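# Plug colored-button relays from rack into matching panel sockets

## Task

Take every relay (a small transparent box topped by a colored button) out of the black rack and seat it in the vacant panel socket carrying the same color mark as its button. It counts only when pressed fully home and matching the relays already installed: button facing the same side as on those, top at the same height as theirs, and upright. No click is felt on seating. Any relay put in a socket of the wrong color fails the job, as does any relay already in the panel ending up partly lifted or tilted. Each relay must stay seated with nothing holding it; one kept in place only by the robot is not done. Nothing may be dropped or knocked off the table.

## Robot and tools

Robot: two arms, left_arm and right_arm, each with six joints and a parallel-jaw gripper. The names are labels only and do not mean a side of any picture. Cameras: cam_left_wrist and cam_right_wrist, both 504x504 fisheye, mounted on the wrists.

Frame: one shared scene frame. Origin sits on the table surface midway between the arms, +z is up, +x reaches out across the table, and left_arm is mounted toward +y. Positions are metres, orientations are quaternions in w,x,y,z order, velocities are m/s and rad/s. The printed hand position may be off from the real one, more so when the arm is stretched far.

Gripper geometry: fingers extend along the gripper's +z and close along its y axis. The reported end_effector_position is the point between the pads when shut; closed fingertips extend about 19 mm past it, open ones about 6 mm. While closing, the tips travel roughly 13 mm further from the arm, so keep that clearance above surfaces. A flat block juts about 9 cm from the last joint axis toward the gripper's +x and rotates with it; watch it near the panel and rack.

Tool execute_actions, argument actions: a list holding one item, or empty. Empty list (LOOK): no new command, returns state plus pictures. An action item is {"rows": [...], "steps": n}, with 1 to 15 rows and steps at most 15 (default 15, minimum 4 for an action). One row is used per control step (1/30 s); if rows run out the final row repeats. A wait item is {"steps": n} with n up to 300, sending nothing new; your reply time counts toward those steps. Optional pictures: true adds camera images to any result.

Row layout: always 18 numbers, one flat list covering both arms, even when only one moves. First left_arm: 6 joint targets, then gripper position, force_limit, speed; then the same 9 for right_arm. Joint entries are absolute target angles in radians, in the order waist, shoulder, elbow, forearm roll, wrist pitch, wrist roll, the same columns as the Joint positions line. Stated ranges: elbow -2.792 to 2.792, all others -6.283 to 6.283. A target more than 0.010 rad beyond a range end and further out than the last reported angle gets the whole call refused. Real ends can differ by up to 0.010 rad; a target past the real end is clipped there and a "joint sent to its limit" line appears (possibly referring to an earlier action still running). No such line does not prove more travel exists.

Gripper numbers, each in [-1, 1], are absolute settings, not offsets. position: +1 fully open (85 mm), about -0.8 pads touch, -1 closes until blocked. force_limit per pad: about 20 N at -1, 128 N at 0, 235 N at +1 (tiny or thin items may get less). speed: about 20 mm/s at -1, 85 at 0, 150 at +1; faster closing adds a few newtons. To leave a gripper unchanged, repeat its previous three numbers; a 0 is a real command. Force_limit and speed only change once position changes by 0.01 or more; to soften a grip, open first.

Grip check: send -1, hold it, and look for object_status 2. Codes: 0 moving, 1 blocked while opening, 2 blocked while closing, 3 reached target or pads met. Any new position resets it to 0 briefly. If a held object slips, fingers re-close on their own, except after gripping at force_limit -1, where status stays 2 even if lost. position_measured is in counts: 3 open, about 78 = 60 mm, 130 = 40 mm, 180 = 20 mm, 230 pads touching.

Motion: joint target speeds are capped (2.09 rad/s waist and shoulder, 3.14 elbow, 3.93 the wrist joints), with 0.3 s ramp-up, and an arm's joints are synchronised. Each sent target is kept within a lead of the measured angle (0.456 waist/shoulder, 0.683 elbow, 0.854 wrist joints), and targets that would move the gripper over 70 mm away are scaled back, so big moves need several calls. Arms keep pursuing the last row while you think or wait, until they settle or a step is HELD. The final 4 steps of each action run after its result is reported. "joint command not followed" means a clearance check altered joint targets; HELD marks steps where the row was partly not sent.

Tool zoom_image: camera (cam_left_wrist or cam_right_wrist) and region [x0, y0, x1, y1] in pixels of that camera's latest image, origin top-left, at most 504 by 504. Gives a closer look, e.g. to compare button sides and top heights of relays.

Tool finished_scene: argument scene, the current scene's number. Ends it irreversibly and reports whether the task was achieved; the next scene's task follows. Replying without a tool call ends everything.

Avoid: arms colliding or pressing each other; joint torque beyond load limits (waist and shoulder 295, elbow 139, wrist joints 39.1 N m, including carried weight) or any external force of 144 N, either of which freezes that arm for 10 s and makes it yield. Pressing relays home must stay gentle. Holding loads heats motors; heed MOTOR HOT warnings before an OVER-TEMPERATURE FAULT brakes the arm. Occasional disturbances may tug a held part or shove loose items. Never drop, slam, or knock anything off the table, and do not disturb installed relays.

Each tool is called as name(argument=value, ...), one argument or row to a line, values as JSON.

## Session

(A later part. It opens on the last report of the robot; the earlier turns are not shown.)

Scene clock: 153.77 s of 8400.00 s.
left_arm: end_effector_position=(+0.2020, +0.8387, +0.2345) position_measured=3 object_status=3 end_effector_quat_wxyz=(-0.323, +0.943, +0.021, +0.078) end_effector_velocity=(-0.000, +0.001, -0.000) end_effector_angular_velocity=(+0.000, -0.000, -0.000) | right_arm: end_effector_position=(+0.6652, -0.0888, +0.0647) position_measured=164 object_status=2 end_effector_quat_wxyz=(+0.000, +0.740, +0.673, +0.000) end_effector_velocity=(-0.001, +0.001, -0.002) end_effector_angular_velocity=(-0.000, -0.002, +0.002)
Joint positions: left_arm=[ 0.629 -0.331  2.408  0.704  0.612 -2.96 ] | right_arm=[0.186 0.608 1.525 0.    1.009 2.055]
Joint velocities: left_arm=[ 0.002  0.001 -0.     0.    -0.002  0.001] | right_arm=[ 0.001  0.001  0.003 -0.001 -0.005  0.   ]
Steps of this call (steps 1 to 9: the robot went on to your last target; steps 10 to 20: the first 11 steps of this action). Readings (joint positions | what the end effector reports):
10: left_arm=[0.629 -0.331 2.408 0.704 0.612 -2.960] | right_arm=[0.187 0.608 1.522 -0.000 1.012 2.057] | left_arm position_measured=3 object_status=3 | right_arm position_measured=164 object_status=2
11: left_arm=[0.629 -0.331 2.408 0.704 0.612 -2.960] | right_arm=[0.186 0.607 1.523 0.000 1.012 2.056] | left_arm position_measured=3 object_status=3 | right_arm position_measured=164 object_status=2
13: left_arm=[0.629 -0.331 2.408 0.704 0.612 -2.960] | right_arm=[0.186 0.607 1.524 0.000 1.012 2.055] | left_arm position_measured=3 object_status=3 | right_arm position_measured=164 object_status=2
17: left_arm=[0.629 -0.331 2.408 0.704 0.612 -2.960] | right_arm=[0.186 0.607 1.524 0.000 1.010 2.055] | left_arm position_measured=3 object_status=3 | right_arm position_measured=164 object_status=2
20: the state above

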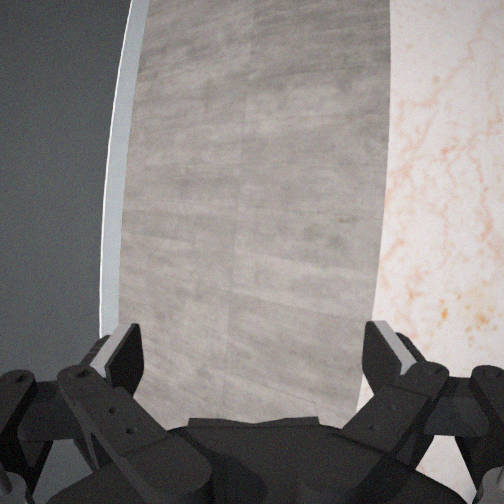

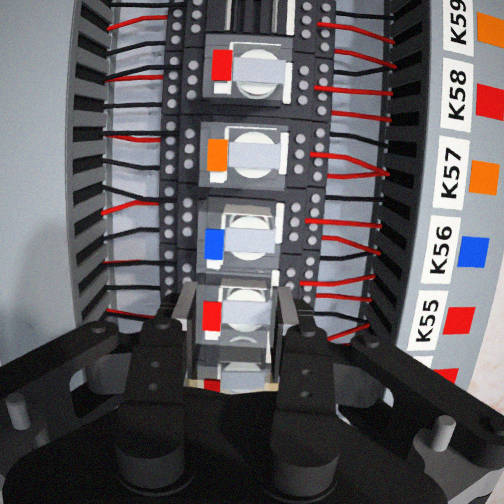

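execute_actions(
  actions=[
    {"rows":[[0.629,-0.331,2.408,0.704,0.612,-2.96,1,0,0,0.1868,0.6082,1.5228,0,1.0106,2.0563,-1,-0.5,-0.5],[0.629,-0.331,2.408,0.704,0.612,-2.96,1,0,0,0.1868,0.6082,1.5228,0,1.0106,2.0563,-1,-0.5,-0.5],[0.629,-0.331,2.408,0.704,0.612,-2.96,1,0,0,0.1868,0.6082,1.5228,0,1.0106,2.0563,-1,-0.5,-0.5],[0.629,-0.331,2.408,0.704,0.612,-2.96,1,0,0,0.1868,0.6082,1.5228,0,1.0106,2.0563,0,-0.5,0]],"steps":15},
  ],
)

execute_actions(
  actions=[
    {"rows":[[0.629,-0.331,2.408,0.704,0.612,-2.96,1,0,0,0.1871,0.5908,1.5071,0,1.0437,2.0566,0,-0.5,0]],"steps":12},
  ],
)

execute_actions(
  actions=[
    {"rows":[[0.629,-0.331,2.408,0.704,0.612,-2.96,1,0,0,0.1156,0.495,1.5373,0,1.1093,1.9851,0,-0.5,0]],"steps":15},
  ],
)

execute_actions(
  actions=[
    {"steps":6},
  ],
  pictures=true,
)

zoom_image(
  camera="cam_right_wrist",
  region=[140,20,360,240],
)

Scene clock: 154.60 s of 8400.00 s.
left_arm: end_effector_position=(+0.2020, +0.8387, +0.2345) position_measured=3 object_status=3 end_effector_quat_wxyz=(-0.323, +0.943, +0.021, +0.078) end_effector_velocity=(+0.001, +0.000, +0.000) end_effector_angular_velocity=(+0.000, -0.002, +0.000) | right_arm: end_effector_position=(+0.6653, -0.0877, +0.0643) position_measured=132 object_status=0 end_effector_quat_wxyz=(-0.000, +0.740, +0.673, -0.000) end_effector_velocity=(-0.000, +0.000, +0.002) end_effector_angular_velocity=(+0.001, +0.001, -0.001)
Joint positions: left_arm=[ 0.629 -0.331  2.408  0.704  0.612 -2.96 ] | right_arm=[ 0.187  0.609  1.523 -0.     1.01   2.056]
Joint velocities: left_arm=[ 0.     0.    -0.    -0.    -0.002 -0.001] | right_arm=[ 0.    -0.002 -0.001  0.001  0.003  0.001]
Steps of this call (steps 1 to 4: the last 4 steps of your previous action; steps 5 to 14: the robot went on to your last target; steps 15 to 25: the first 11 steps of this action). Readings (joint positions | what the end effector reports):
15: left_arm=[0.629 -0.331 2.408 0.704 0.612 -2.960] | right_arm=[0.186 0.608 1.525 0.000 1.008 2.055] | left_arm position_measured=3 object_status=3 | right_arm position_measured=164 object_status=2
16: left_arm=[0.629 -0.331 2.408 0.704 0.612 -2.960] | right_arm=[0.186 0.608 1.524 -0.000 1.009 2.055] | left_arm position_measured=3 object_status=3 | right_arm position_measured=164 object_status=2
18: left_arm=[0.629 -0.331 2.408 0.704 0.612 -2.960] | right_arm=[0.186 0.608 1.523 -0.000 1.010 2.056] | left_arm position_measured=3 object_status=3 | right_arm position_measured=164 object_status=0
22: left_arm=[0.629 -0.331 2.408 0.704 0.612 -2.960] | right_arm=[0.187 0.609 1.523 -0.000 1.010 2.056] | left_arm position_measured=3 object_status=3 | right_arm position_measured=148 object_status=0
25: the state above

Scene clock: 155.00 s of 8400.00 s.
left_arm: end_effector_position=(+0.2020, +0.8387, +0.2345) position_measured=3 object_status=3 end_effector_quat_wxyz=(-0.323, +0.943, +0.021, +0.078) end_effector_velocity=(-0.001, -0.000, -0.000) end_effector_angular_velocity=(-0.001, +0.001, +0.002) | right_arm: end_effector_position=(+0.6658, -0.0872, +0.0873) position_measured=129 object_status=3 end_effector_quat_wxyz=(+0.000, +0.740, +0.673, +0.000) end_effector_velocity=(-0.000, +0.000, +0.001) end_effector_angular_velocity=(+0.000, -0.001, +0.001)
Joint positions: left_arm=[ 0.629 -0.331  2.408  0.704  0.612 -2.96 ] | right_arm=[0.187 0.59  1.507 0.    1.044 2.057]
Joint velocities: left_arm=[ 0.     0.     0.    -0.     0.001 -0.001] | right_arm=[ 0.    -0.001  0.    -0.001  0.     0.   ]
Steps of this call (steps 1 to 4: the last 4 steps of your previous action; steps 5 to 12: the first 8 steps of this action). Readings (joint positions | what the end effector reports):
5: left_arm=[0.629 -0.331 2.408 0.704 0.612 -2.960] | right_arm=[0.187 0.608 1.523 -0.000 1.011 2.056] | left_arm position_measured=3 object_status=3 | right_arm position_measured=129 object_status=0
6: left_arm=[0.629 -0.331 2.408 0.704 0.612 -2.960] | right_arm=[0.187 0.605 1.520 -0.000 1.018 2.056] | left_arm position_measured=3 object_status=3 | right_arm position_measured=129 object_status=0
8: left_arm=[0.629 -0.331 2.408 0.704 0.612 -2.960] | right_arm=[0.187 0.591 1.506 0.000 1.042 2.057] | left_arm position_measured=3 object_status=3 | right_arm position_measured=129 object_status=0
12: the state above

Scene clock: 155.50 s of 8400.00 s.
left_arm: end_effector_position=(+0.2020, +0.8387, +0.2345) position_measured=3 object_status=3 end_effector_quat_wxyz=(-0.323, +0.943, +0.021, +0.078) end_effector_velocity=(-0.000, +0.001, +0.000) end_effector_angular_velocity=(+0.001, -0.000, +0.001) | right_arm: end_effector_position=(+0.6568, -0.1524, +0.1501) position_measured=129 object_status=3 end_effector_quat_wxyz=(+0.000, +0.740, +0.673, +0.000) end_effector_velocity=(-0.001, +0.001, -0.001) end_effector_angular_velocity=(-0.001, +0.001, +0.002)
Joint positions: left_arm=[ 0.629 -0.331  2.408  0.704  0.612 -2.96 ] | right_arm=[ 0.116  0.495  1.538 -0.     1.109  1.985]
Joint velocities: left_arm=[ 0.002 -0.    -0.001  0.    -0.     0.001] | right_arm=[ 0.001  0.001  0.    -0.     0.001 -0.001]
Steps of this call (steps 1 to 4: the last 4 steps of your previous action; steps 5 to 15: the first 11 steps of this action). Readings (joint positions | what the end effector reports):
5: left_arm=[0.629 -0.331 2.408 0.704 0.612 -2.960] | right_arm=[0.187 0.591 1.507 0.000 1.044 2.057] | left_arm position_measured=3 object_status=3 | right_arm position_measured=129 object_status=3
6: left_arm=[0.629 -0.331 2.408 0.704 0.612 -2.960] | right_arm=[0.184 0.588 1.508 -0.000 1.046 2.054] | left_arm position_measured=3 object_status=3 | right_arm position_measured=129 object_status=3
8: left_arm=[0.629 -0.331 2.408 0.704 0.612 -2.960] | right_arm=[0.162 0.559 1.518 -0.000 1.067 2.032] | left_arm position_measured=3 object_status=3 | right_arm position_measured=129 object_status=3
12: left_arm=[0.629 -0.331 2.408 0.704 0.612 -2.960] | right_arm=[0.116 0.496 1.537 -0.000 1.108 1.986] | left_arm position_measured=3 object_status=3 | right_arm position_measured=129 object_status=3
15: the state above

Scene clock: 155.70 s of 8400.00 s.
left_arm: end_effector_position=(+0.2020, +0.8387, +0.2345) position_measured=3 object_status=3 end_effector_quat_wxyz=(-0.323, +0.943, +0.021, +0.078) end_effector_velocity=(-0.001, +0.000, -0.000) end_effector_angular_velocity=(-0.000, +0.000, +0.001) | right_arm: end_effector_position=(+0.6569, -0.1524, +0.1501) position_measured=129 object_status=3 end_effector_quat_wxyz=(+0.000, +0.740, +0.673, +0.000) end_effector_velocity=(+0.000, +0.000, -0.001) end_effector_angular_velocity=(-0.000, +0.001, +0.000)
Joint positions: left_arm=[ 0.629 -0.331  2.408  0.704  0.612 -2.96 ] | right_arm=[ 0.116  0.495  1.537 -0.     1.109  1.985]
Joint velocities: left_arm=[ 0.001  0.     0.    -0.     0.     0.   ] | right_arm=[ 0.     0.001 -0.001  0.     0.    -0.   ]
Kept back: nothing.
Steps of this call (steps 1 to 4: the last 4 steps of your previous action; steps 5 to 6: the robot went on to your last target). Readings (joint positions | what the end effector reports):
1: left_arm=[0.629 -0.331 2.408 0.704 0.612 -2.960] | right_arm=[0.116 0.495 1.538 -0.000 1.109 1.985] | left_arm position_measured=3 object_status=3 | right_arm position_measured=129 object_status=3
2: left_arm=[0.629 -0.331 2.408 0.704 0.612 -2.960] | right_arm=[0.116 0.495 1.538 -0.000 1.109 1.985] | left_arm position_measured=3 object_status=3 | right_arm position_measured=129 object_status=3
4: left_arm=[0.629 -0.331 2.408 0.704 0.612 -2.960] | right_arm=[0.116 0.495 1.537 -0.000 1.109 1.985] | left_arm position_measured=3 object_status=3 | right_arm position_measured=129 object_status=3
6: the state above

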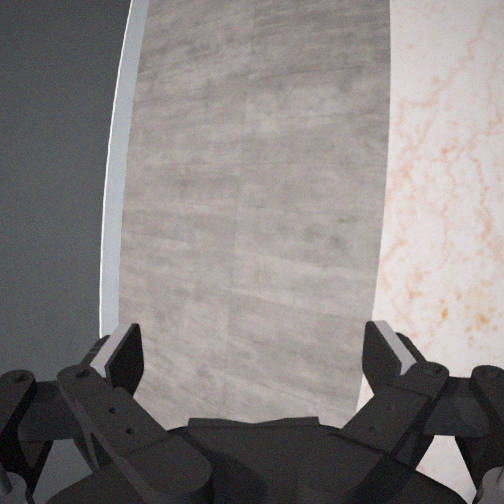

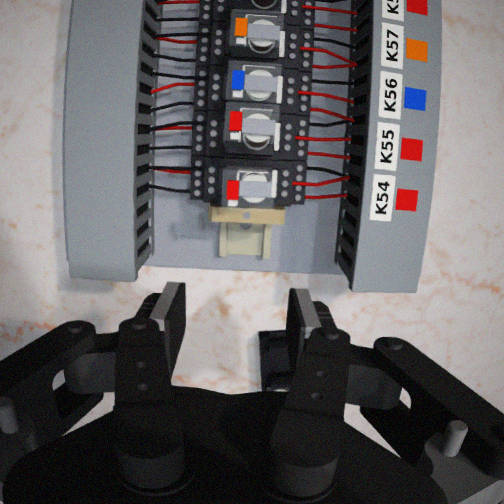

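Region (140, 20, 360, 240) of cam_right_wrist's 504x504 image, scaled by 2.291, with more detail than that image has.

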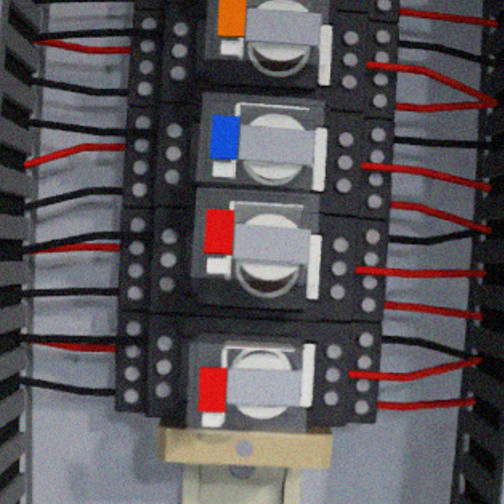

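execute_actions(
  actions=[
    {"rows":[[0.629,-0.331,2.408,0.704,0.612,-2.96,1,0,0,-0.0538,0.474,1.549,0,1.119,-1.4206,0,-0.5,0]],"steps":15},
  ],
)

execute_actions(
  actions=[
    {"rows":[[0.629,-0.331,2.408,0.704,0.612,-2.96,1,0,0,-0.0538,0.474,1.549,0,1.119,-1.4206,0,-0.5,0]],"steps":15},
  ],
)

execute_actions(
  actions=[
    {"steps":12},
  ],
  pictures=true,
)

Scene clock: 156.83 s of 8400.00 s.
left_arm: end_effector_position=(+0.2020, +0.8387, +0.2345) position_measured=3 object_status=3 end_effector_quat_wxyz=(-0.323, +0.943, +0.021, +0.078) end_effector_velocity=(+0.000, +0.000, +0.001) end_effector_angular_velocity=(+0.001, -0.001, -0.000) | right_arm: end_effector_position=(+0.6773, -0.2357, +0.1567) position_measured=129 object_status=3 end_effector_quat_wxyz=(-0.000, +0.517, +0.856, -0.000) end_effector_velocity=(+0.055, -0.296, +0.025) end_effector_angular_velocity=(+0.002, +0.000, +3.371)
Joint positions: left_arm=[ 0.629 -0.331  2.408  0.704  0.612 -2.96 ] | right_arm=[0.007 0.482 1.545 0.    1.115 1.298]
Joint velocities: left_arm=[-0.001 -0.001 -0.001  0.     0.001  0.   ] | right_arm=[-0.382 -0.049  0.027  0.     0.022 -3.753]
Steps of this call (steps 1 to 15: the robot went on to your last target; steps 16 to 23: nothing new was sent; steps 24 to 34: the first 11 steps of this action). Readings (joint positions | what the end effector reports):
24: left_arm=[0.629 -0.331 2.408 0.704 0.612 -2.960] | right_arm=[0.116 0.495 1.537 0.000 1.109 1.985] | left_arm position_measured=3 object_status=3 | right_arm position_measured=129 object_status=3
25: left_arm=[0.629 -0.331 2.408 0.704 0.612 -2.960] | right_arm=[0.114 0.495 1.537 0.000 1.109 1.978] | left_arm position_measured=3 object_status=3 | right_arm position_measured=129 object_status=3
27: left_arm=[0.629 -0.331 2.408 0.704 0.612 -2.960] | right_arm=[0.103 0.494 1.538 0.000 1.110 1.922] | left_arm position_measured=3 object_status=3 | right_arm position_measured=129 object_status=3
31: left_arm=[0.629 -0.331 2.408 0.704 0.612 -2.960] | right_arm=[0.050 0.487 1.542 0.000 1.113 1.637] | left_arm position_measured=3 object_status=3 | right_arm position_measured=129 object_status=3
34: the state above

Scene clock: 157.33 s of 8400.00 s.
left_arm: end_effector_position=(+0.2020, +0.8387, +0.2345) position_measured=3 object_status=3 end_effector_quat_wxyz=(-0.323, +0.943, +0.021, +0.078) end_effector_velocity=(-0.001, +0.000, -0.000) end_effector_angular_velocity=(-0.000, -0.001, +0.004) | right_arm: end_effector_position=(+0.6845, -0.2817, +0.1606) position_measured=129 object_status=3 end_effector_quat_wxyz=(-0.000, -0.380, +0.925, +0.000) end_effector_velocity=(+0.001, -0.011, +0.000) end_effector_angular_velocity=(+0.001, +0.001, +3.772)
Joint positions: left_arm=[ 0.629 -0.331  2.408  0.704  0.612 -2.96 ] | right_arm=[-0.052  0.474  1.549  0.     1.119 -0.627]
Joint velocities: left_arm=[ 0.002 -0.     0.    -0.     0.    -0.002] | right_arm=[-0.013 -0.001  0.001 -0.     0.001 -3.785]
Steps of this call (steps 1 to 4: the last 4 steps of your previous action; steps 5 to 15: the first 11 steps of this action). Readings (joint positions | what the end effector reports):
5: left_arm=[0.629 -0.331 2.408 0.704 0.612 -2.960] | right_arm=[-0.034 0.477 1.548 0.000 1.118 0.656] | left_arm position_measured=3 object_status=3 | right_arm position_measured=129 object_status=3
6: left_arm=[0.629 -0.331 2.408 0.704 0.612 -2.960] | right_arm=[-0.038 0.476 1.548 0.000 1.118 0.527] | left_arm position_measured=3 object_status=3 | right_arm position_measured=129 object_status=3
8: left_arm=[0.629 -0.331 2.408 0.704 0.612 -2.960] | right_arm=[-0.044 0.475 1.548 0.000 1.118 0.271] | left_arm position_measured=3 object_status=3 | right_arm position_measured=129 object_status=3
12: left_arm=[0.629 -0.331 2.408 0.704 0.612 -2.960] | right_arm=[-0.050 0.475 1.549 0.000 1.119 -0.242] | left_arm position_measured=3 object_status=3 | right_arm position_measured=129 object_status=3
15: the state above

Scene clock: 157.73 s of 8400.00 s.
left_arm: end_effector_position=(+0.2020, +0.8387, +0.2345) position_measured=3 object_status=3 end_effector_quat_wxyz=(-0.323, +0.943, +0.021, +0.078) end_effector_velocity=(+0.000, -0.000, +0.000) end_effector_angular_velocity=(+0.001, -0.002, +0.000) | right_arm: end_effector_position=(+0.6847, -0.2833, +0.1607) position_measured=129 object_status=3 end_effector_quat_wxyz=(-0.000, -0.707, +0.707, +0.000) end_effector_velocity=(+0.000, -0.000, -0.000) end_effector_angular_velocity=(-0.001, +0.000, +0.008)
Joint positions: left_arm=[ 0.629 -0.331  2.408  0.704  0.612 -2.96 ] | right_arm=[-0.054  0.474  1.549  0.     1.119 -1.42 ]
Joint velocities: left_arm=[-0.001 -0.001  0.     0.    -0.001 -0.002] | right_arm=[ 0.     0.    -0.    -0.001 -0.    -0.008]
Kept back: nothing.
Steps of this call (steps 1 to 4: the last 4 steps of your previous action; steps 5 to 12: the robot went on to your last target). Readings (joint positions | what the end effector reports):
1: left_arm=[0.629 -0.331 2.408 0.704 0.612 -2.960] | right_arm=[-0.052 0.474 1.549 0.000 1.119 -0.756] | left_arm position_measured=3 object_status=3 | right_arm position_measured=129 object_status=3
2: left_arm=[0.629 -0.331 2.408 0.704 0.612 -2.960] | right_arm=[-0.053 0.474 1.549 0.000 1.119 -0.881] | left_arm position_measured=3 object_status=3 | right_arm position_measured=129 object_status=3
4: left_arm=[0.629 -0.331 2.408 0.704 0.612 -2.960] | right_arm=[-0.053 0.474 1.549 0.000 1.119 -1.101] | left_arm position_measured=3 object_status=3 | right_arm position_measured=129 object_status=3
8: left_arm=[0.629 -0.331 2.408 0.704 0.612 -2.960] | right_arm=[-0.054 0.474 1.549 0.000 1.119 -1.369] | left_arm position_measured=3 object_status=3 | right_arm position_measured=129 object_status=3
12: the state above

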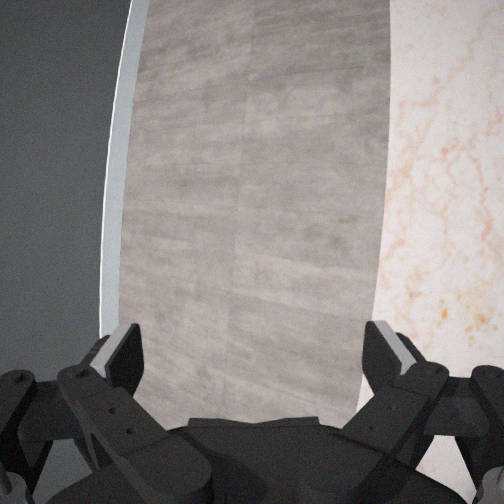

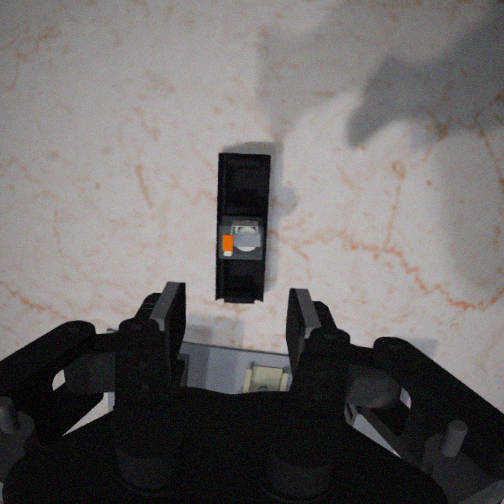

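execute_actions(
  actions=[
    {"rows":[[0.629,-0.331,2.408,0.704,0.612,-2.96,1,0,0,-0.0538,0.5755,1.6324,0,0.9337,-1.4206,0,-0.5,0]],"steps":15},
  ],
)

execute_actions(
  actions=[
    {"steps":6},
  ],
  pictures=true,
)

zoom_image(
  camera="cam_right_wrist",
  region=[160,200,320,360],
)

Scene clock: 158.27 s of 8400.00 s.
left_arm: end_effector_position=(+0.2020, +0.8387, +0.2345) position_measured=3 object_status=3 end_effector_quat_wxyz=(-0.323, +0.943, +0.021, +0.078) end_effector_velocity=(-0.000, +0.000, +0.000) end_effector_angular_velocity=(+0.000, +0.001, -0.001) | right_arm: end_effector_position=(+0.6859, -0.2832, +0.0408) position_measured=129 object_status=3 end_effector_quat_wxyz=(-0.000, -0.707, +0.707, +0.000) end_effector_velocity=(+0.000, +0.000, -0.000) end_effector_angular_velocity=(-0.000, -0.000, +0.000)
Joint positions: left_arm=[ 0.629 -0.331  2.408  0.704  0.612 -2.96 ] | right_arm=[-0.054  0.576  1.632 -0.     0.934 -1.421]
Joint velocities: left_arm=[ 0.    -0.    -0.     0.     0.     0.001] | right_arm=[ 0.     0.001 -0.    -0.    -0.001 -0.   ]
Steps of this call (steps 1 to 5: the robot went on to your last target; steps 6 to 16: the first 11 steps of this action). Readings (joint positions | what the end effector reports):
6: left_arm=[0.629 -0.331 2.408 0.704 0.612 -2.960] | right_arm=[-0.054 0.474 1.549 0.000 1.119 -1.421] | left_arm position_measured=3 object_status=3 | right_arm position_measured=129 object_status=3
7: left_arm=[0.629 -0.331 2.408 0.704 0.612 -2.960] | right_arm=[-0.054 0.477 1.552 0.000 1.113 -1.421] | left_arm position_measured=3 object_status=3 | right_arm position_measured=129 object_status=3
9: left_arm=[0.629 -0.331 2.408 0.704 0.612 -2.960] | right_arm=[-0.054 0.505 1.576 0.000 1.059 -1.421] | left_arm position_measured=3 object_status=3 | right_arm position_measured=129 object_status=3
13: left_arm=[0.629 -0.331 2.408 0.704 0.612 -2.960] | right_arm=[-0.054 0.570 1.628 -0.000 0.944 -1.421] | left_arm position_measured=3 object_status=3 | right_arm position_measured=129 object_status=3
16: the state above

Scene clock: 158.47 s of 8400.00 s.
left_arm: end_effector_position=(+0.2020, +0.8387, +0.2345) position_measured=3 object_status=3 end_effector_quat_wxyz=(-0.323, +0.943, +0.021, +0.078) end_effector_velocity=(-0.001, +0.000, -0.000) end_effector_angular_velocity=(-0.000, +0.001, +0.001) | right_arm: end_effector_position=(+0.6858, -0.2831, +0.0408) position_measured=129 object_status=3 end_effector_quat_wxyz=(-0.000, -0.707, +0.707, +0.000) end_effector_velocity=(-0.000, -0.001, +0.000) end_effector_angular_velocity=(+0.000, -0.001, -0.001)
Joint positions: left_arm=[ 0.629 -0.331  2.408  0.704  0.612 -2.96 ] | right_arm=[-0.054  0.576  1.632 -0.     0.934 -1.421]
Joint velocities: left_arm=[ 0.001  0.    -0.     0.     0.001  0.001] | right_arm=[-0.001 -0.001  0.001  0.    -0.    -0.   ]
Kept back: nothing.
Steps of this call (steps 1 to 4: the last 4 steps of your previous action; steps 5 to 6: the robot went on to your last target). Readings (joint positions | what the end effector reports):
1: left_arm=[0.629 -0.331 2.408 0.704 0.612 -2.960] | right_arm=[-0.054 0.576 1.632 -0.000 0.934 -1.421] | left_arm position_measured=3 object_status=3 | right_arm position_measured=129 object_status=3
2: left_arm=[0.629 -0.331 2.408 0.704 0.612 -2.960] | right_arm=[-0.054 0.576 1.632 -0.000 0.934 -1.421] | left_arm position_measured=3 object_status=3 | right_arm position_measured=129 object_status=3
4: left_arm=[0.629 -0.331 2.408 0.704 0.612 -2.960] | right_arm=[-0.054 0.576 1.632 -0.000 0.934 -1.421] | left_arm position_measured=3 object_status=3 | right_arm position_measured=129 object_status=3
6: the state above

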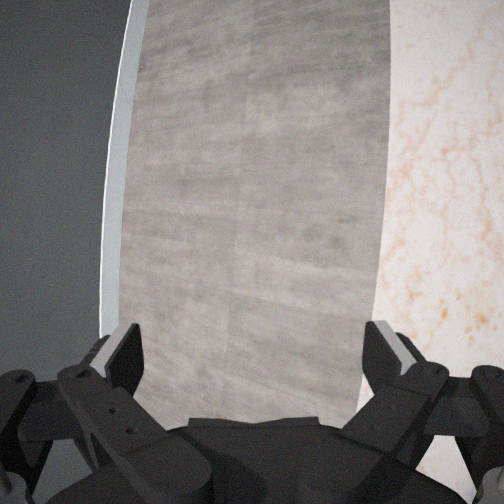

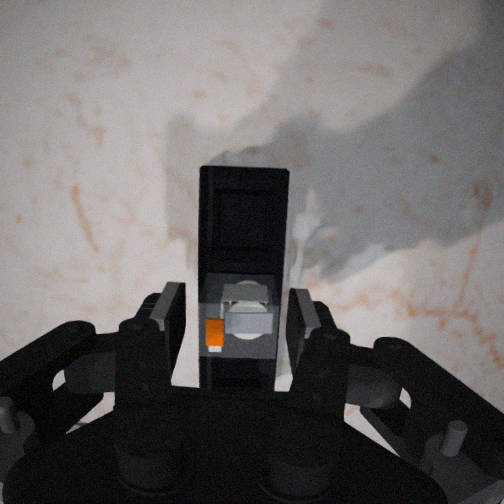

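Region (160, 200, 320, 360) of cam_right_wrist's 504x504 image, scaled by 3.150, with more detail than that image has.

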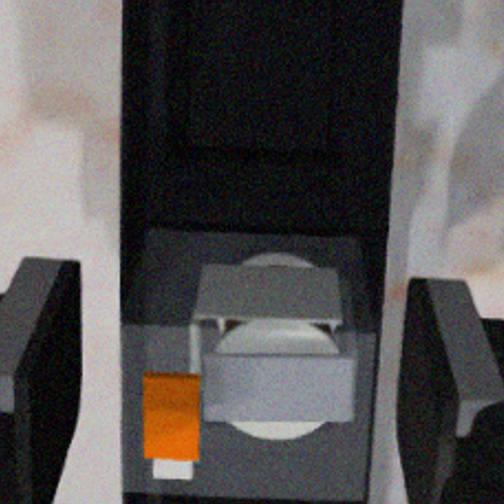

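execute_actions(
  actions=[
    {"rows":[[0.629,-0.331,2.408,0.704,0.612,-2.96,1,0,0,-0.0538,0.5755,1.6324,0,0.9337,-1.4206,-1,-0.5,0]],"steps":15},
  ],
  pictures=true,
)

zoom_image(
  camera="cam_right_wrist",
  region=[160,200,320,360],
)

execute_actions(
  actions=[
    {"rows":[[0.629,-0.331,2.408,0.704,0.612,-2.96,1,0,0,-0.0538,0.474,1.549,0,1.119,-1.4206,-1,-0.5,0]],"steps":15},
  ],
)

Scene clock: 159.10 s of 8400.00 s.
left_arm: end_effector_position=(+0.2020, +0.8387, +0.2345) position_measured=3 object_status=3 end_effector_quat_wxyz=(-0.323, +0.943, +0.021, +0.078) end_effector_velocity=(-0.001, +0.001, +0.000) end_effector_angular_velocity=(+0.000, +0.001, +0.002) | right_arm: end_effector_position=(+0.6858, -0.2831, +0.0410) position_measured=164 object_status=0 end_effector_quat_wxyz=(+0.000, -0.707, +0.707, -0.000) end_effector_velocity=(+0.000, -0.001, -0.000) end_effector_angular_velocity=(-0.000, +0.001, -0.000)
Joint positions: left_arm=[ 0.629 -0.331  2.408  0.704  0.612 -2.96 ] | right_arm=[-0.054  0.575  1.632  0.     0.934 -1.421]
Joint velocities: left_arm=[ 0.001  0.    -0.001  0.     0.001  0.   ] | right_arm=[-0.001  0.001  0.    -0.     0.    -0.   ]
Steps of this call (steps 1 to 8: the robot went on to your last target; steps 9 to 19: the first 11 steps of this action). Readings (joint positions | what the end effector reports):
9: left_arm=[0.629 -0.331 2.408 0.704 0.612 -2.960] | right_arm=[-0.054 0.576 1.632 0.000 0.934 -1.421] | left_arm position_measured=3 object_status=3 | right_arm position_measured=129 object_status=0
10: left_arm=[0.629 -0.331 2.408 0.704 0.612 -2.960] | right_arm=[-0.054 0.576 1.632 0.000 0.934 -1.421] | left_arm position_measured=3 object_status=3 | right_arm position_measured=129 object_status=0
12: left_arm=[0.629 -0.331 2.408 0.704 0.612 -2.960] | right_arm=[-0.054 0.576 1.632 0.000 0.934 -1.421] | left_arm position_measured=3 object_status=3 | right_arm position_measured=138 object_status=0
16: left_arm=[0.629 -0.331 2.408 0.704 0.612 -2.960] | right_arm=[-0.054 0.575 1.632 0.000 0.934 -1.421] | left_arm position_measured=3 object_status=3 | right_arm position_measured=164 object_status=0
19: the state above

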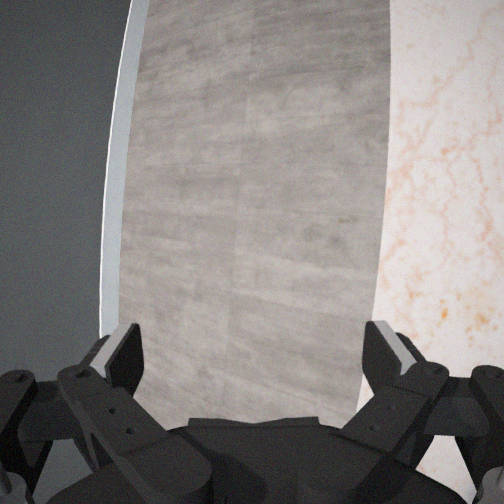

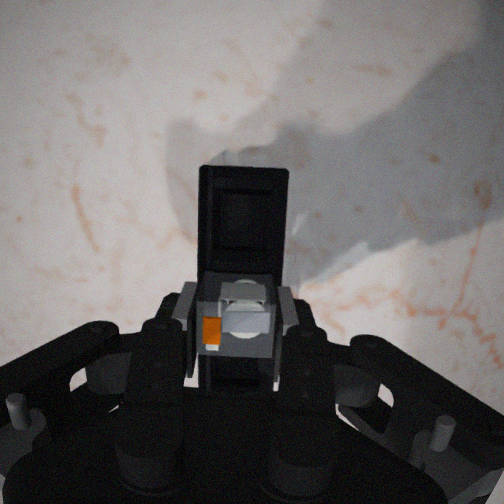

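Region (160, 200, 320, 360) of cam_right_wrist's 504x504 image, scaled by 3.150, with more detail than that image has.

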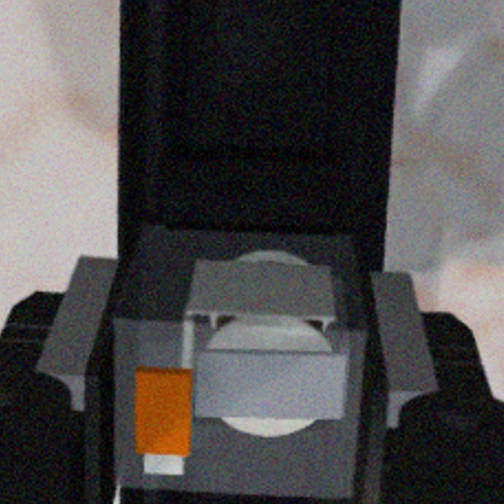

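Scene clock: 159.60 s of 8400.00 s.
left_arm: end_effector_position=(+0.2020, +0.8387, +0.2345) position_measured=3 object_status=3 end_effector_quat_wxyz=(-0.323, +0.943, +0.021, +0.078) end_effector_velocity=(+0.000, +0.000, +0.000) end_effector_angular_velocity=(+0.000, -0.000, -0.000) | right_arm: end_effector_position=(+0.6845, -0.2832, +0.1609) position_measured=164 object_status=2 end_effector_quat_wxyz=(-0.000, -0.707, +0.707, +0.000) end_effector_velocity=(-0.001, +0.001, -0.000) end_effector_angular_velocity=(+0.000, +0.001, +0.001)
Joint positions: left_arm=[ 0.629 -0.331  2.408  0.704  0.612 -2.96 ] | right_arm=[-0.054  0.474  1.549  0.     1.119 -1.421]
Joint velocities: left_arm=[-0.001  0.    -0.001  0.     0.    -0.   ] | right_arm=[ 0.001 -0.     0.     0.001  0.001 -0.   ]
Steps of this call (steps 1 to 4: the last 4 steps of your previous action; steps 5 to 15: the first 11 steps of this action). Readings (joint positions | what the end effector reports):
5: left_arm=[0.629 -0.331 2.408 0.704 0.612 -2.960] | right_arm=[-0.054 0.575 1.632 0.000 0.934 -1.421] | left_arm position_measured=3 object_status=3 | right_arm position_measured=164 object_status=2
6: left_arm=[0.629 -0.331 2.408 0.704 0.612 -2.960] | right_arm=[-0.054 0.572 1.630 0.000 0.940 -1.421] | left_arm position_measured=3 object_status=3 | right_arm position_measured=164 object_status=2
8: left_arm=[0.629 -0.331 2.408 0.704 0.612 -2.960] | right_arm=[-0.054 0.544 1.606 0.000 0.993 -1.421] | left_arm position_measured=3 object_status=3 | right_arm position_measured=164 object_status=2
12: left_arm=[0.629 -0.331 2.408 0.704 0.612 -2.960] | right_arm=[-0.054 0.479 1.553 0.000 1.108 -1.421] | left_arm position_measured=3 object_status=3 | right_arm position_measured=164 object_status=2
15: the state above

execute_actions(
  actions=[
    {"rows":[[0.629,-0.331,2.408,0.704,0.612,-2.96,1,0,0,0.2974,0.6401,1.2979,0,1.2036,2.185,-1,-0.5,0]],"steps":15},
  ],
)

execute_actions(
  actions=[
    {"rows":[[0.629,-0.331,2.408,0.704,0.612,-2.96,1,0,0,0.2974,0.6401,1.2979,0,1.2036,2.185,-1,-0.5,0]],"steps":15},
  ],
)

execute_actions(
  actions=[
    {"steps":10},
  ],
)

execute_actions(
  actions=[
    {"rows":[[0.629,-0.331,2.408,0.704,0.612,-2.96,1,0,0,0.2974,0.6822,1.3476,0,1.1118,2.185,-1,-0.5,0]],"steps":15},
  ],
  pictures=true,
)

zoom_image(
  camera="cam_right_wrist",
  region=[160,200,320,360],
)

Scene clock: 160.43 s of 8400.00 s.
left_arm: end_effector_position=(+0.2020, +0.8387, +0.2345) position_measured=3 object_status=3 end_effector_quat_wxyz=(-0.323, +0.943, +0.021, +0.078) end_effector_velocity=(+0.000, +0.000, +0.000) end_effector_angular_velocity=(+0.001, -0.002, -0.000) | right_arm: end_effector_position=(+0.6984, -0.1475, +0.1574) position_measured=164 object_status=2 end_effector_quat_wxyz=(-0.000, -0.592, +0.806, -0.000) end_effector_velocity=(+0.001, +0.447, -0.015) end_effector_angular_velocity=(-0.000, -0.001, -1.451)
Joint positions: left_arm=[ 0.629 -0.331  2.408  0.704  0.612 -2.96 ] | right_arm=[ 0.106  0.549  1.435 -0.     1.157 -0.956]
Joint velocities: left_arm=[ 0.001  0.    -0.    -0.    -0.002 -0.   ] | right_arm=[ 0.51   0.24  -0.363 -0.     0.122  1.961]
Steps of this call (steps 1 to 4: the last 4 steps of your previous action; steps 5 to 14: the robot went on to your last target; steps 15 to 25: the first 11 steps of this action). Readings (joint positions | what the end effector reports):
15: left_arm=[0.629 -0.331 2.408 0.704 0.612 -2.960] | right_arm=[-0.054 0.474 1.549 -0.000 1.119 -1.421] | left_arm position_measured=3 object_status=3 | right_arm position_measured=164 object_status=2
16: left_arm=[0.629 -0.331 2.408 0.704 0.612 -2.960] | right_arm=[-0.051 0.475 1.547 -0.000 1.120 -1.414] | left_arm position_measured=3 object_status=3 | right_arm position_measured=164 object_status=2
18: left_arm=[0.629 -0.331 2.408 0.704 0.612 -2.960] | right_arm=[-0.028 0.486 1.530 -0.000 1.125 -1.358] | left_arm position_measured=3 object_status=3 | right_arm position_measured=164 object_status=2
22: left_arm=[0.629 -0.331 2.408 0.704 0.612 -2.960] | right_arm=[0.052 0.524 1.474 -0.000 1.144 -1.143] | left_arm position_measured=3 object_status=3 | right_arm position_measured=164 object_status=2
25: the state above

Scene clock: 160.93 s of 8400.00 s.
left_arm: end_effector_position=(+0.2020, +0.8387, +0.2345) position_measured=3 object_status=3 end_effector_quat_wxyz=(-0.323, +0.943, +0.021, +0.078) end_effector_velocity=(+0.000, +0.000, +0.000) end_effector_angular_velocity=(+0.000, -0.001, +0.001) | right_arm: end_effector_position=(+0.6819, +0.0098, +0.1506) position_measured=164 object_status=2 end_effector_quat_wxyz=(-0.000, +0.060, +0.998, -0.000) end_effector_velocity=(-0.020, +0.097, -0.004) end_effector_angular_velocity=(+0.000, -0.001, -3.678)
Joint positions: left_arm=[ 0.629 -0.331  2.408  0.704  0.612 -2.96 ] | right_arm=[ 0.282  0.633  1.309 -0.     1.2    0.605]
Joint velocities: left_arm=[ 0.001  0.    -0.    -0.    -0.001 -0.001] | right_arm=[ 0.107  0.05  -0.077 -0.     0.026  3.785]
Steps of this call (steps 1 to 4: the last 4 steps of your previous action; steps 5 to 15: the first 11 steps of this action). Readings (joint positions | what the end effector reports):
5: left_arm=[0.629 -0.331 2.408 0.704 0.612 -2.960] | right_arm=[0.185 0.587 1.378 -0.000 1.176 -0.573] | left_arm position_measured=3 object_status=3 | right_arm position_measured=164 object_status=2
6: left_arm=[0.629 -0.331 2.408 0.704 0.612 -2.960] | right_arm=[0.199 0.593 1.368 -0.000 1.180 -0.482] | left_arm position_measured=3 object_status=3 | right_arm position_measured=164 object_status=2
8: left_arm=[0.629 -0.331 2.408 0.704 0.612 -2.960] | right_arm=[0.225 0.606 1.350 -0.000 1.186 -0.277] | left_arm position_measured=3 object_status=3 | right_arm position_measured=164 object_status=2
12: left_arm=[0.629 -0.331 2.408 0.704 0.612 -2.960] | right_arm=[0.266 0.625 1.320 -0.000 1.196 0.220] | left_arm position_measured=3 object_status=3 | right_arm position_measured=164 object_status=2
15: the state above

Scene clock: 161.27 s of 8400.00 s.
left_arm: end_effector_position=(+0.2020, +0.8387, +0.2345) position_measured=3 object_status=3 end_effector_quat_wxyz=(-0.323, +0.943, +0.021, +0.078) end_effector_velocity=(-0.001, +0.000, -0.000) end_effector_angular_velocity=(-0.001, -0.002, +0.004) | right_arm: end_effector_position=(+0.6790, +0.0228, +0.1500) position_measured=164 object_status=2 end_effector_quat_wxyz=(+0.000, +0.626, +0.780, +0.000) end_effector_velocity=(-0.003, +0.012, -0.001) end_effector_angular_velocity=(-0.000, +0.000, -2.872)
Joint positions: left_arm=[ 0.629 -0.331  2.408  0.704  0.612 -2.96 ] | right_arm=[ 0.296  0.639  1.299 -0.     1.203  1.852]
Joint velocities: left_arm=[ 0.002 -0.     0.     0.     0.    -0.003] | right_arm=[ 0.013  0.007 -0.01  -0.     0.003  2.885]
Kept back: nothing.
Steps of this call (steps 1 to 4: the last 4 steps of your previous action; steps 5 to 10: the robot went on to your last target). Readings (joint positions | what the end effector reports):
1: left_arm=[0.629 -0.331 2.408 0.704 0.612 -2.960] | right_arm=[0.285 0.634 1.307 -0.000 1.201 0.733] | left_arm position_measured=3 object_status=3 | right_arm position_measured=164 object_status=2
2: left_arm=[0.629 -0.331 2.408 0.704 0.612 -2.960] | right_arm=[0.287 0.635 1.305 -0.000 1.201 0.861] | left_arm position_measured=3 object_status=3 | right_arm position_measured=164 object_status=2
4: left_arm=[0.629 -0.331 2.408 0.704 0.612 -2.960] | right_arm=[0.291 0.637 1.302 -0.000 1.202 1.118] | left_arm position_measured=3 object_status=3 | right_arm position_measured=164 object_status=2
8: left_arm=[0.629 -0.331 2.408 0.704 0.612 -2.960] | right_arm=[0.295 0.639 1.300 -0.000 1.203 1.629] | left_arm position_measured=3 object_status=3 | right_arm position_measured=164 object_status=2
10: the state above

Scene clock: 161.63 s of 8400.00 s.
left_arm: end_effector_position=(+0.2020, +0.8387, +0.2345) position_measured=3 object_status=3 end_effector_quat_wxyz=(-0.323, +0.943, +0.021, +0.078) end_effector_velocity=(-0.001, +0.000, -0.001) end_effector_angular_velocity=(-0.001, +0.001, +0.003) | right_arm: end_effector_position=(+0.6789, +0.0241, +0.0867) position_measured=164 object_status=2 end_effector_quat_wxyz=(+0.000, +0.746, +0.666, -0.000) end_effector_velocity=(-0.001, -0.001, +0.001) end_effector_angular_velocity=(+0.001, -0.001, -0.002)
Joint positions: left_arm=[ 0.629 -0.331  2.408  0.704  0.612 -2.96 ] | right_arm=[ 0.297  0.683  1.347 -0.     1.112  2.185]
Joint velocities: left_arm=[ 0.002  0.     0.001 -0.     0.001 -0.001] | right_arm=[-0.001 -0.003  0.004  0.    -0.001  0.002]
Steps of this call (steps 1 to 11: the first 11 steps of this action). Readings (joint positions | what the end effector reports):
1: left_arm=[0.629 -0.331 2.408 0.704 0.612 -2.960] | right_arm=[0.296 0.640 1.299 0.000 1.203 1.943] | left_arm position_measured=3 object_status=3 | right_arm position_measured=164 object_status=2
2: left_arm=[0.629 -0.331 2.408 0.704 0.612 -2.960] | right_arm=[0.297 0.640 1.300 0.000 1.202 2.019] | left_arm position_measured=3 object_status=3 | right_arm position_measured=164 object_status=2
4: left_arm=[0.629 -0.331 2.408 0.704 0.612 -2.960] | right_arm=[0.297 0.652 1.315 0.000 1.172 2.128] | left_arm position_measured=3 object_status=3 | right_arm position_measured=164 object_status=2
8: left_arm=[0.629 -0.331 2.408 0.704 0.612 -2.960] | right_arm=[0.297 0.683 1.347 -0.000 1.112 2.184] | left_arm position_measured=3 object_status=3 | right_arm position_measured=164 object_status=2
11: the state above

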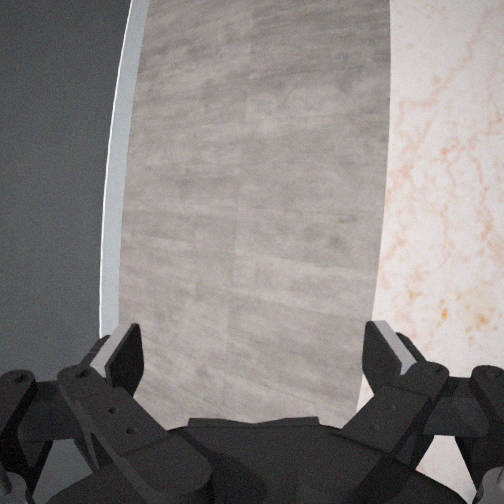

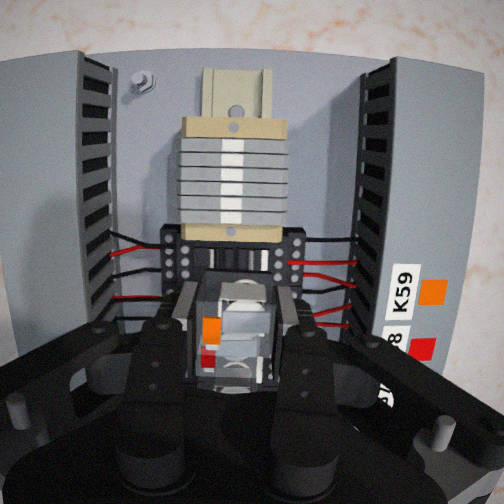

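Region (160, 200, 320, 360) of cam_right_wrist's 504x504 image, scaled by 3.150, with more detail than that image has.

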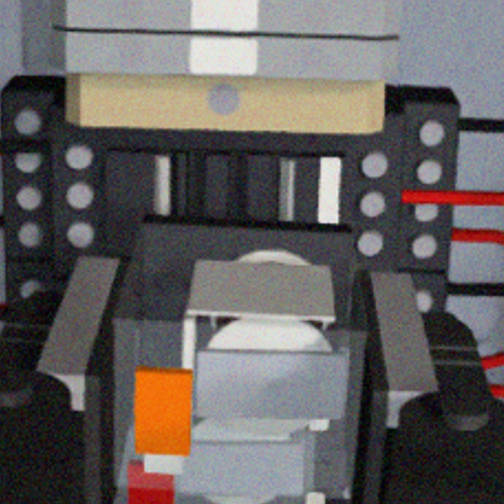

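execute_actions(
  actions=[
    {"rows":[[0.629,-0.331,2.408,0.704,0.612,-2.96,1,0,0,0.2988,0.685,1.3566,0,1.1,2.161,-1,-0.5,0]],"steps":14},
  ],
  pictures=true,
)

zoom_image(
  camera="cam_right_wrist",
  region=[160,200,320,360],
)

Scene clock: 163.70 s of 8400.00 s.
left_arm: end_effector_position=(+0.2020, +0.8387, +0.2345) position_measured=3 object_status=3 end_effector_quat_wxyz=(-0.323, +0.943, +0.021, +0.078) end_effector_velocity=(-0.000, +0.000, +0.000) end_effector_angular_velocity=(+0.000, +0.001, +0.001) | right_arm: end_effector_position=(+0.6766, +0.0244, +0.0801) position_measured=164 object_status=2 end_effector_quat_wxyz=(-0.000, +0.737, +0.675, +0.000) end_effector_velocity=(+0.000, -0.000, +0.000) end_effector_angular_velocity=(+0.000, -0.000, +0.000)
Joint positions: left_arm=[ 0.629 -0.331  2.408  0.704  0.612 -2.96 ] | right_arm=[0.299 0.685 1.357 0.    1.1   2.161]
Joint velocities: left_arm=[ 0.     0.    -0.001 -0.     0.001  0.   ] | right_arm=[-0.     0.    -0.     0.    -0.    -0.001]
Steps of this call (steps 1 to 4: the last 4 steps of your previous action; steps 5 to 15: the robot went on to your last target; steps 16 to 52: nothing new was sent; steps 53 to 62: the first 10 steps of this action). Readings (joint positions | what the end effector reports):
53: left_arm=[0.629 -0.331 2.408 0.704 0.612 -2.960] | right_arm=[0.297 0.682 1.348 0.000 1.112 2.185] | left_arm position_measured=3 object_status=3 | right_arm position_measured=164 object_status=2
54: left_arm=[0.629 -0.331 2.408 0.704 0.612 -2.960] | right_arm=[0.298 0.682 1.350 0.000 1.108 2.178] | left_arm position_measured=3 object_status=3 | right_arm position_measured=164 object_status=2
56: left_arm=[0.629 -0.331 2.408 0.704 0.612 -2.960] | right_arm=[0.299 0.685 1.357 0.000 1.100 2.162] | left_arm position_measured=3 object_status=3 | right_arm position_measured=164 object_status=2
60: left_arm=[0.629 -0.331 2.408 0.704 0.612 -2.960] | right_arm=[0.299 0.685 1.357 0.000 1.100 2.161] | left_arm position_measured=3 object_status=3 | right_arm position_measured=164 object_status=2
62: the state above

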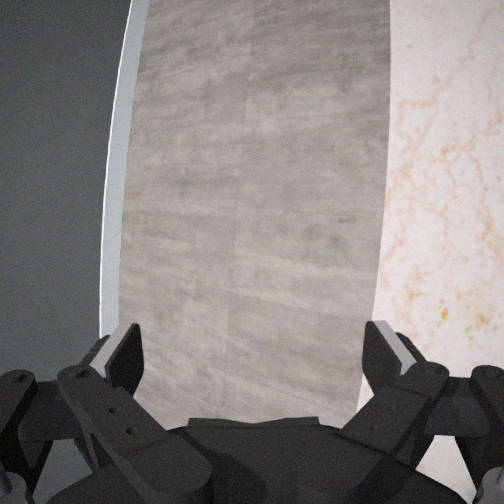

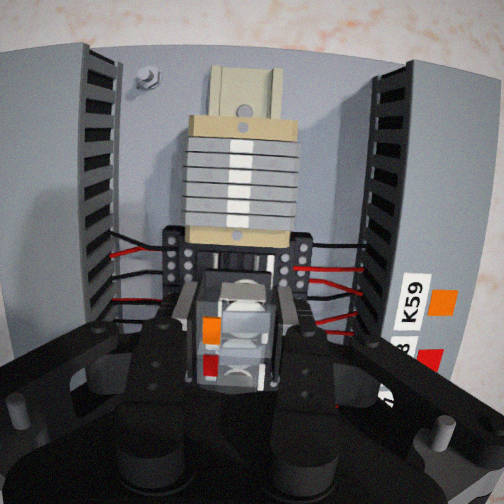

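Region (160, 200, 320, 360) of cam_right_wrist's 504x504 image, scaled by 3.150, with more detail than that image has.

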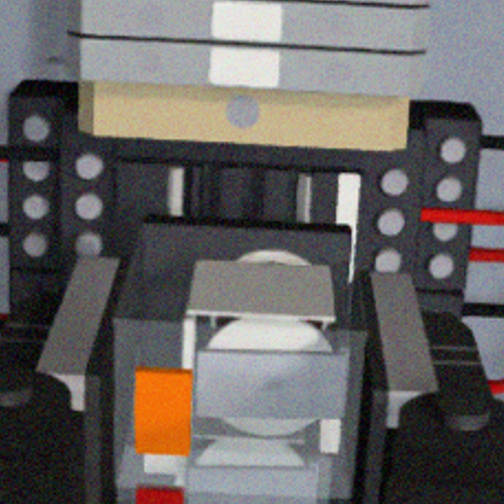

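execute_actions(
  actions=[
    {"rows":[[0.629,-0.331,2.408,0.704,0.612,-2.96,1,0,0,0.2991,0.6843,1.3579,0,1.0994,2.161,-1,-0.5,0],[0.629,-0.331,2.408,0.704,0.612,-2.96,1,0,0,0.2991,0.6843,1.3579,0,1.0994,2.161,-1,-0.5,0],[0.629,-0.331,2.408,0.704,0.612,-2.96,1,0,0,0.2991,0.6843,1.3579,0,1.0994,2.161,-1,-0.5,0],[0.629,-0.331,2.408,0.704,0.612,-2.96,1,0,0,0.2991,0.688,1.3612,0,1.0924,2.161,-1,-0.5,0],[0.629,-0.331,2.408,0.704,0.612,-2.96,1,0,0,0.2991,0.688,1.3612,0,1.0924,2.161,-1,-0.5,0],[0.629,-0.331,2.408,0.704,0.612,-2.96,1,0,0,0.2991,0.688,1.3612,0,1.0924,2.161,-1,-0.5,0],[0.629,-0.331,2.408,0.704,0.612,-2.96,1,0,0,0.2991,0.6918,1.3645,0,1.0853,2.161,-1,-0.5,0]],"steps":14},
  ],
  pictures=true,
)

zoom_image(
  camera="cam_right_wrist",
  region=[160,200,320,360],
)

Scene clock: 164.47 s of 8400.00 s.
left_arm: end_effector_position=(+0.2020, +0.8387, +0.2345) position_measured=3 object_status=3 end_effector_quat_wxyz=(-0.323, +0.943, +0.021, +0.078) end_effector_velocity=(+0.001, -0.000, +0.000) end_effector_angular_velocity=(+0.000, -0.000, -0.002) | right_arm: end_effector_position=(+0.6759, +0.0242, +0.0696) position_measured=164 object_status=2 end_effector_quat_wxyz=(-0.000, +0.737, +0.676, -0.000) end_effector_velocity=(+0.004, +0.002, +0.003) end_effector_angular_velocity=(+0.006, -0.010, +0.000)
Joint positions: left_arm=[ 0.629 -0.331  2.408  0.704  0.612 -2.96 ] | right_arm=[ 0.299  0.692  1.365 -0.     1.085  2.161]
Joint velocities: left_arm=[-0.002  0.    -0.001  0.     0.     0.   ] | right_arm=[ 0.    -0.    -0.005  0.    -0.007 -0.   ]
Steps of this call (steps 1 to 4: the last 4 steps of your previous action; steps 5 to 13: the robot went on to your last target; steps 14 to 23: the first 10 steps of this action). Readings (joint positions | what the end effector reports):
14: left_arm=[0.629 -0.331 2.408 0.704 0.612 -2.960] | right_arm=[0.299 0.685 1.357 0.000 1.100 2.161] | left_arm position_measured=3 object_status=3 | right_arm position_measured=164 object_status=2
15: left_arm=[0.629 -0.331 2.408 0.704 0.612 -2.960] | right_arm=[0.299 0.685 1.357 0.000 1.100 2.161] | left_arm position_measured=3 object_status=3 | right_arm position_measured=164 object_status=2
17: left_arm=[0.629 -0.331 2.408 0.704 0.612 -2.960] | right_arm=[0.299 0.685 1.358 -0.000 1.099 2.161] | left_arm position_measured=3 object_status=3 | right_arm position_measured=164 object_status=2
21: left_arm=[0.629 -0.331 2.408 0.704 0.612 -2.960] | right_arm=[0.299 0.690 1.363 -0.000 1.088 2.161] | left_arm position_measured=3 object_status=3 | right_arm position_measured=164 object_status=2
23: the state above

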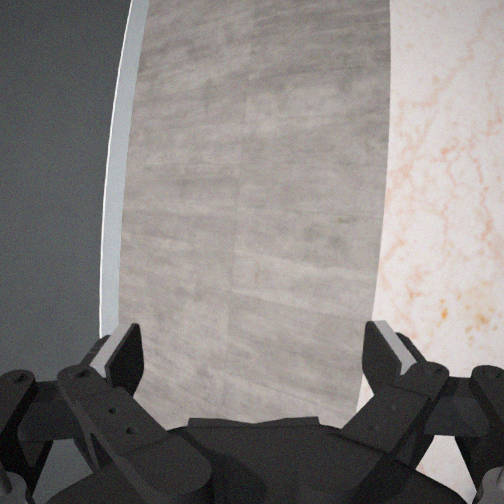

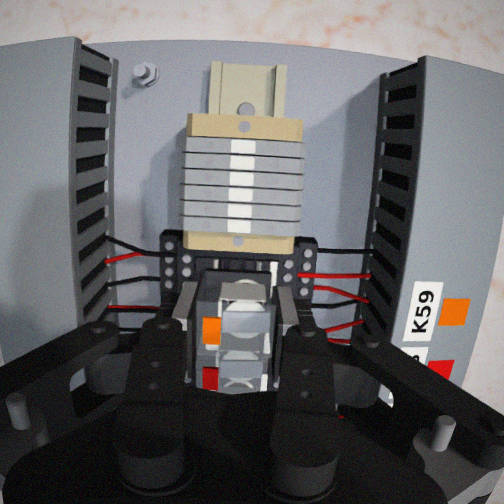

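Region (160, 200, 320, 360) of cam_right_wrist's 504x504 image, scaled by 3.150, with more detail than that image has.

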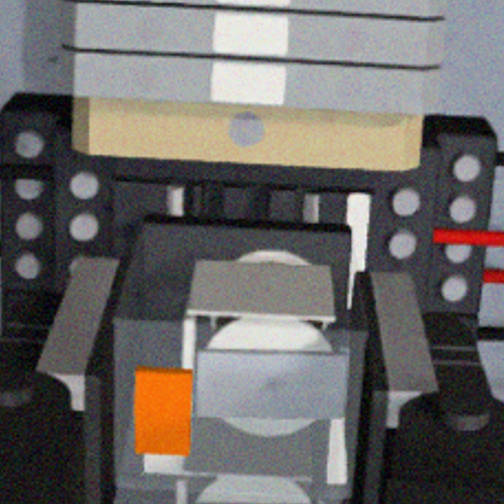

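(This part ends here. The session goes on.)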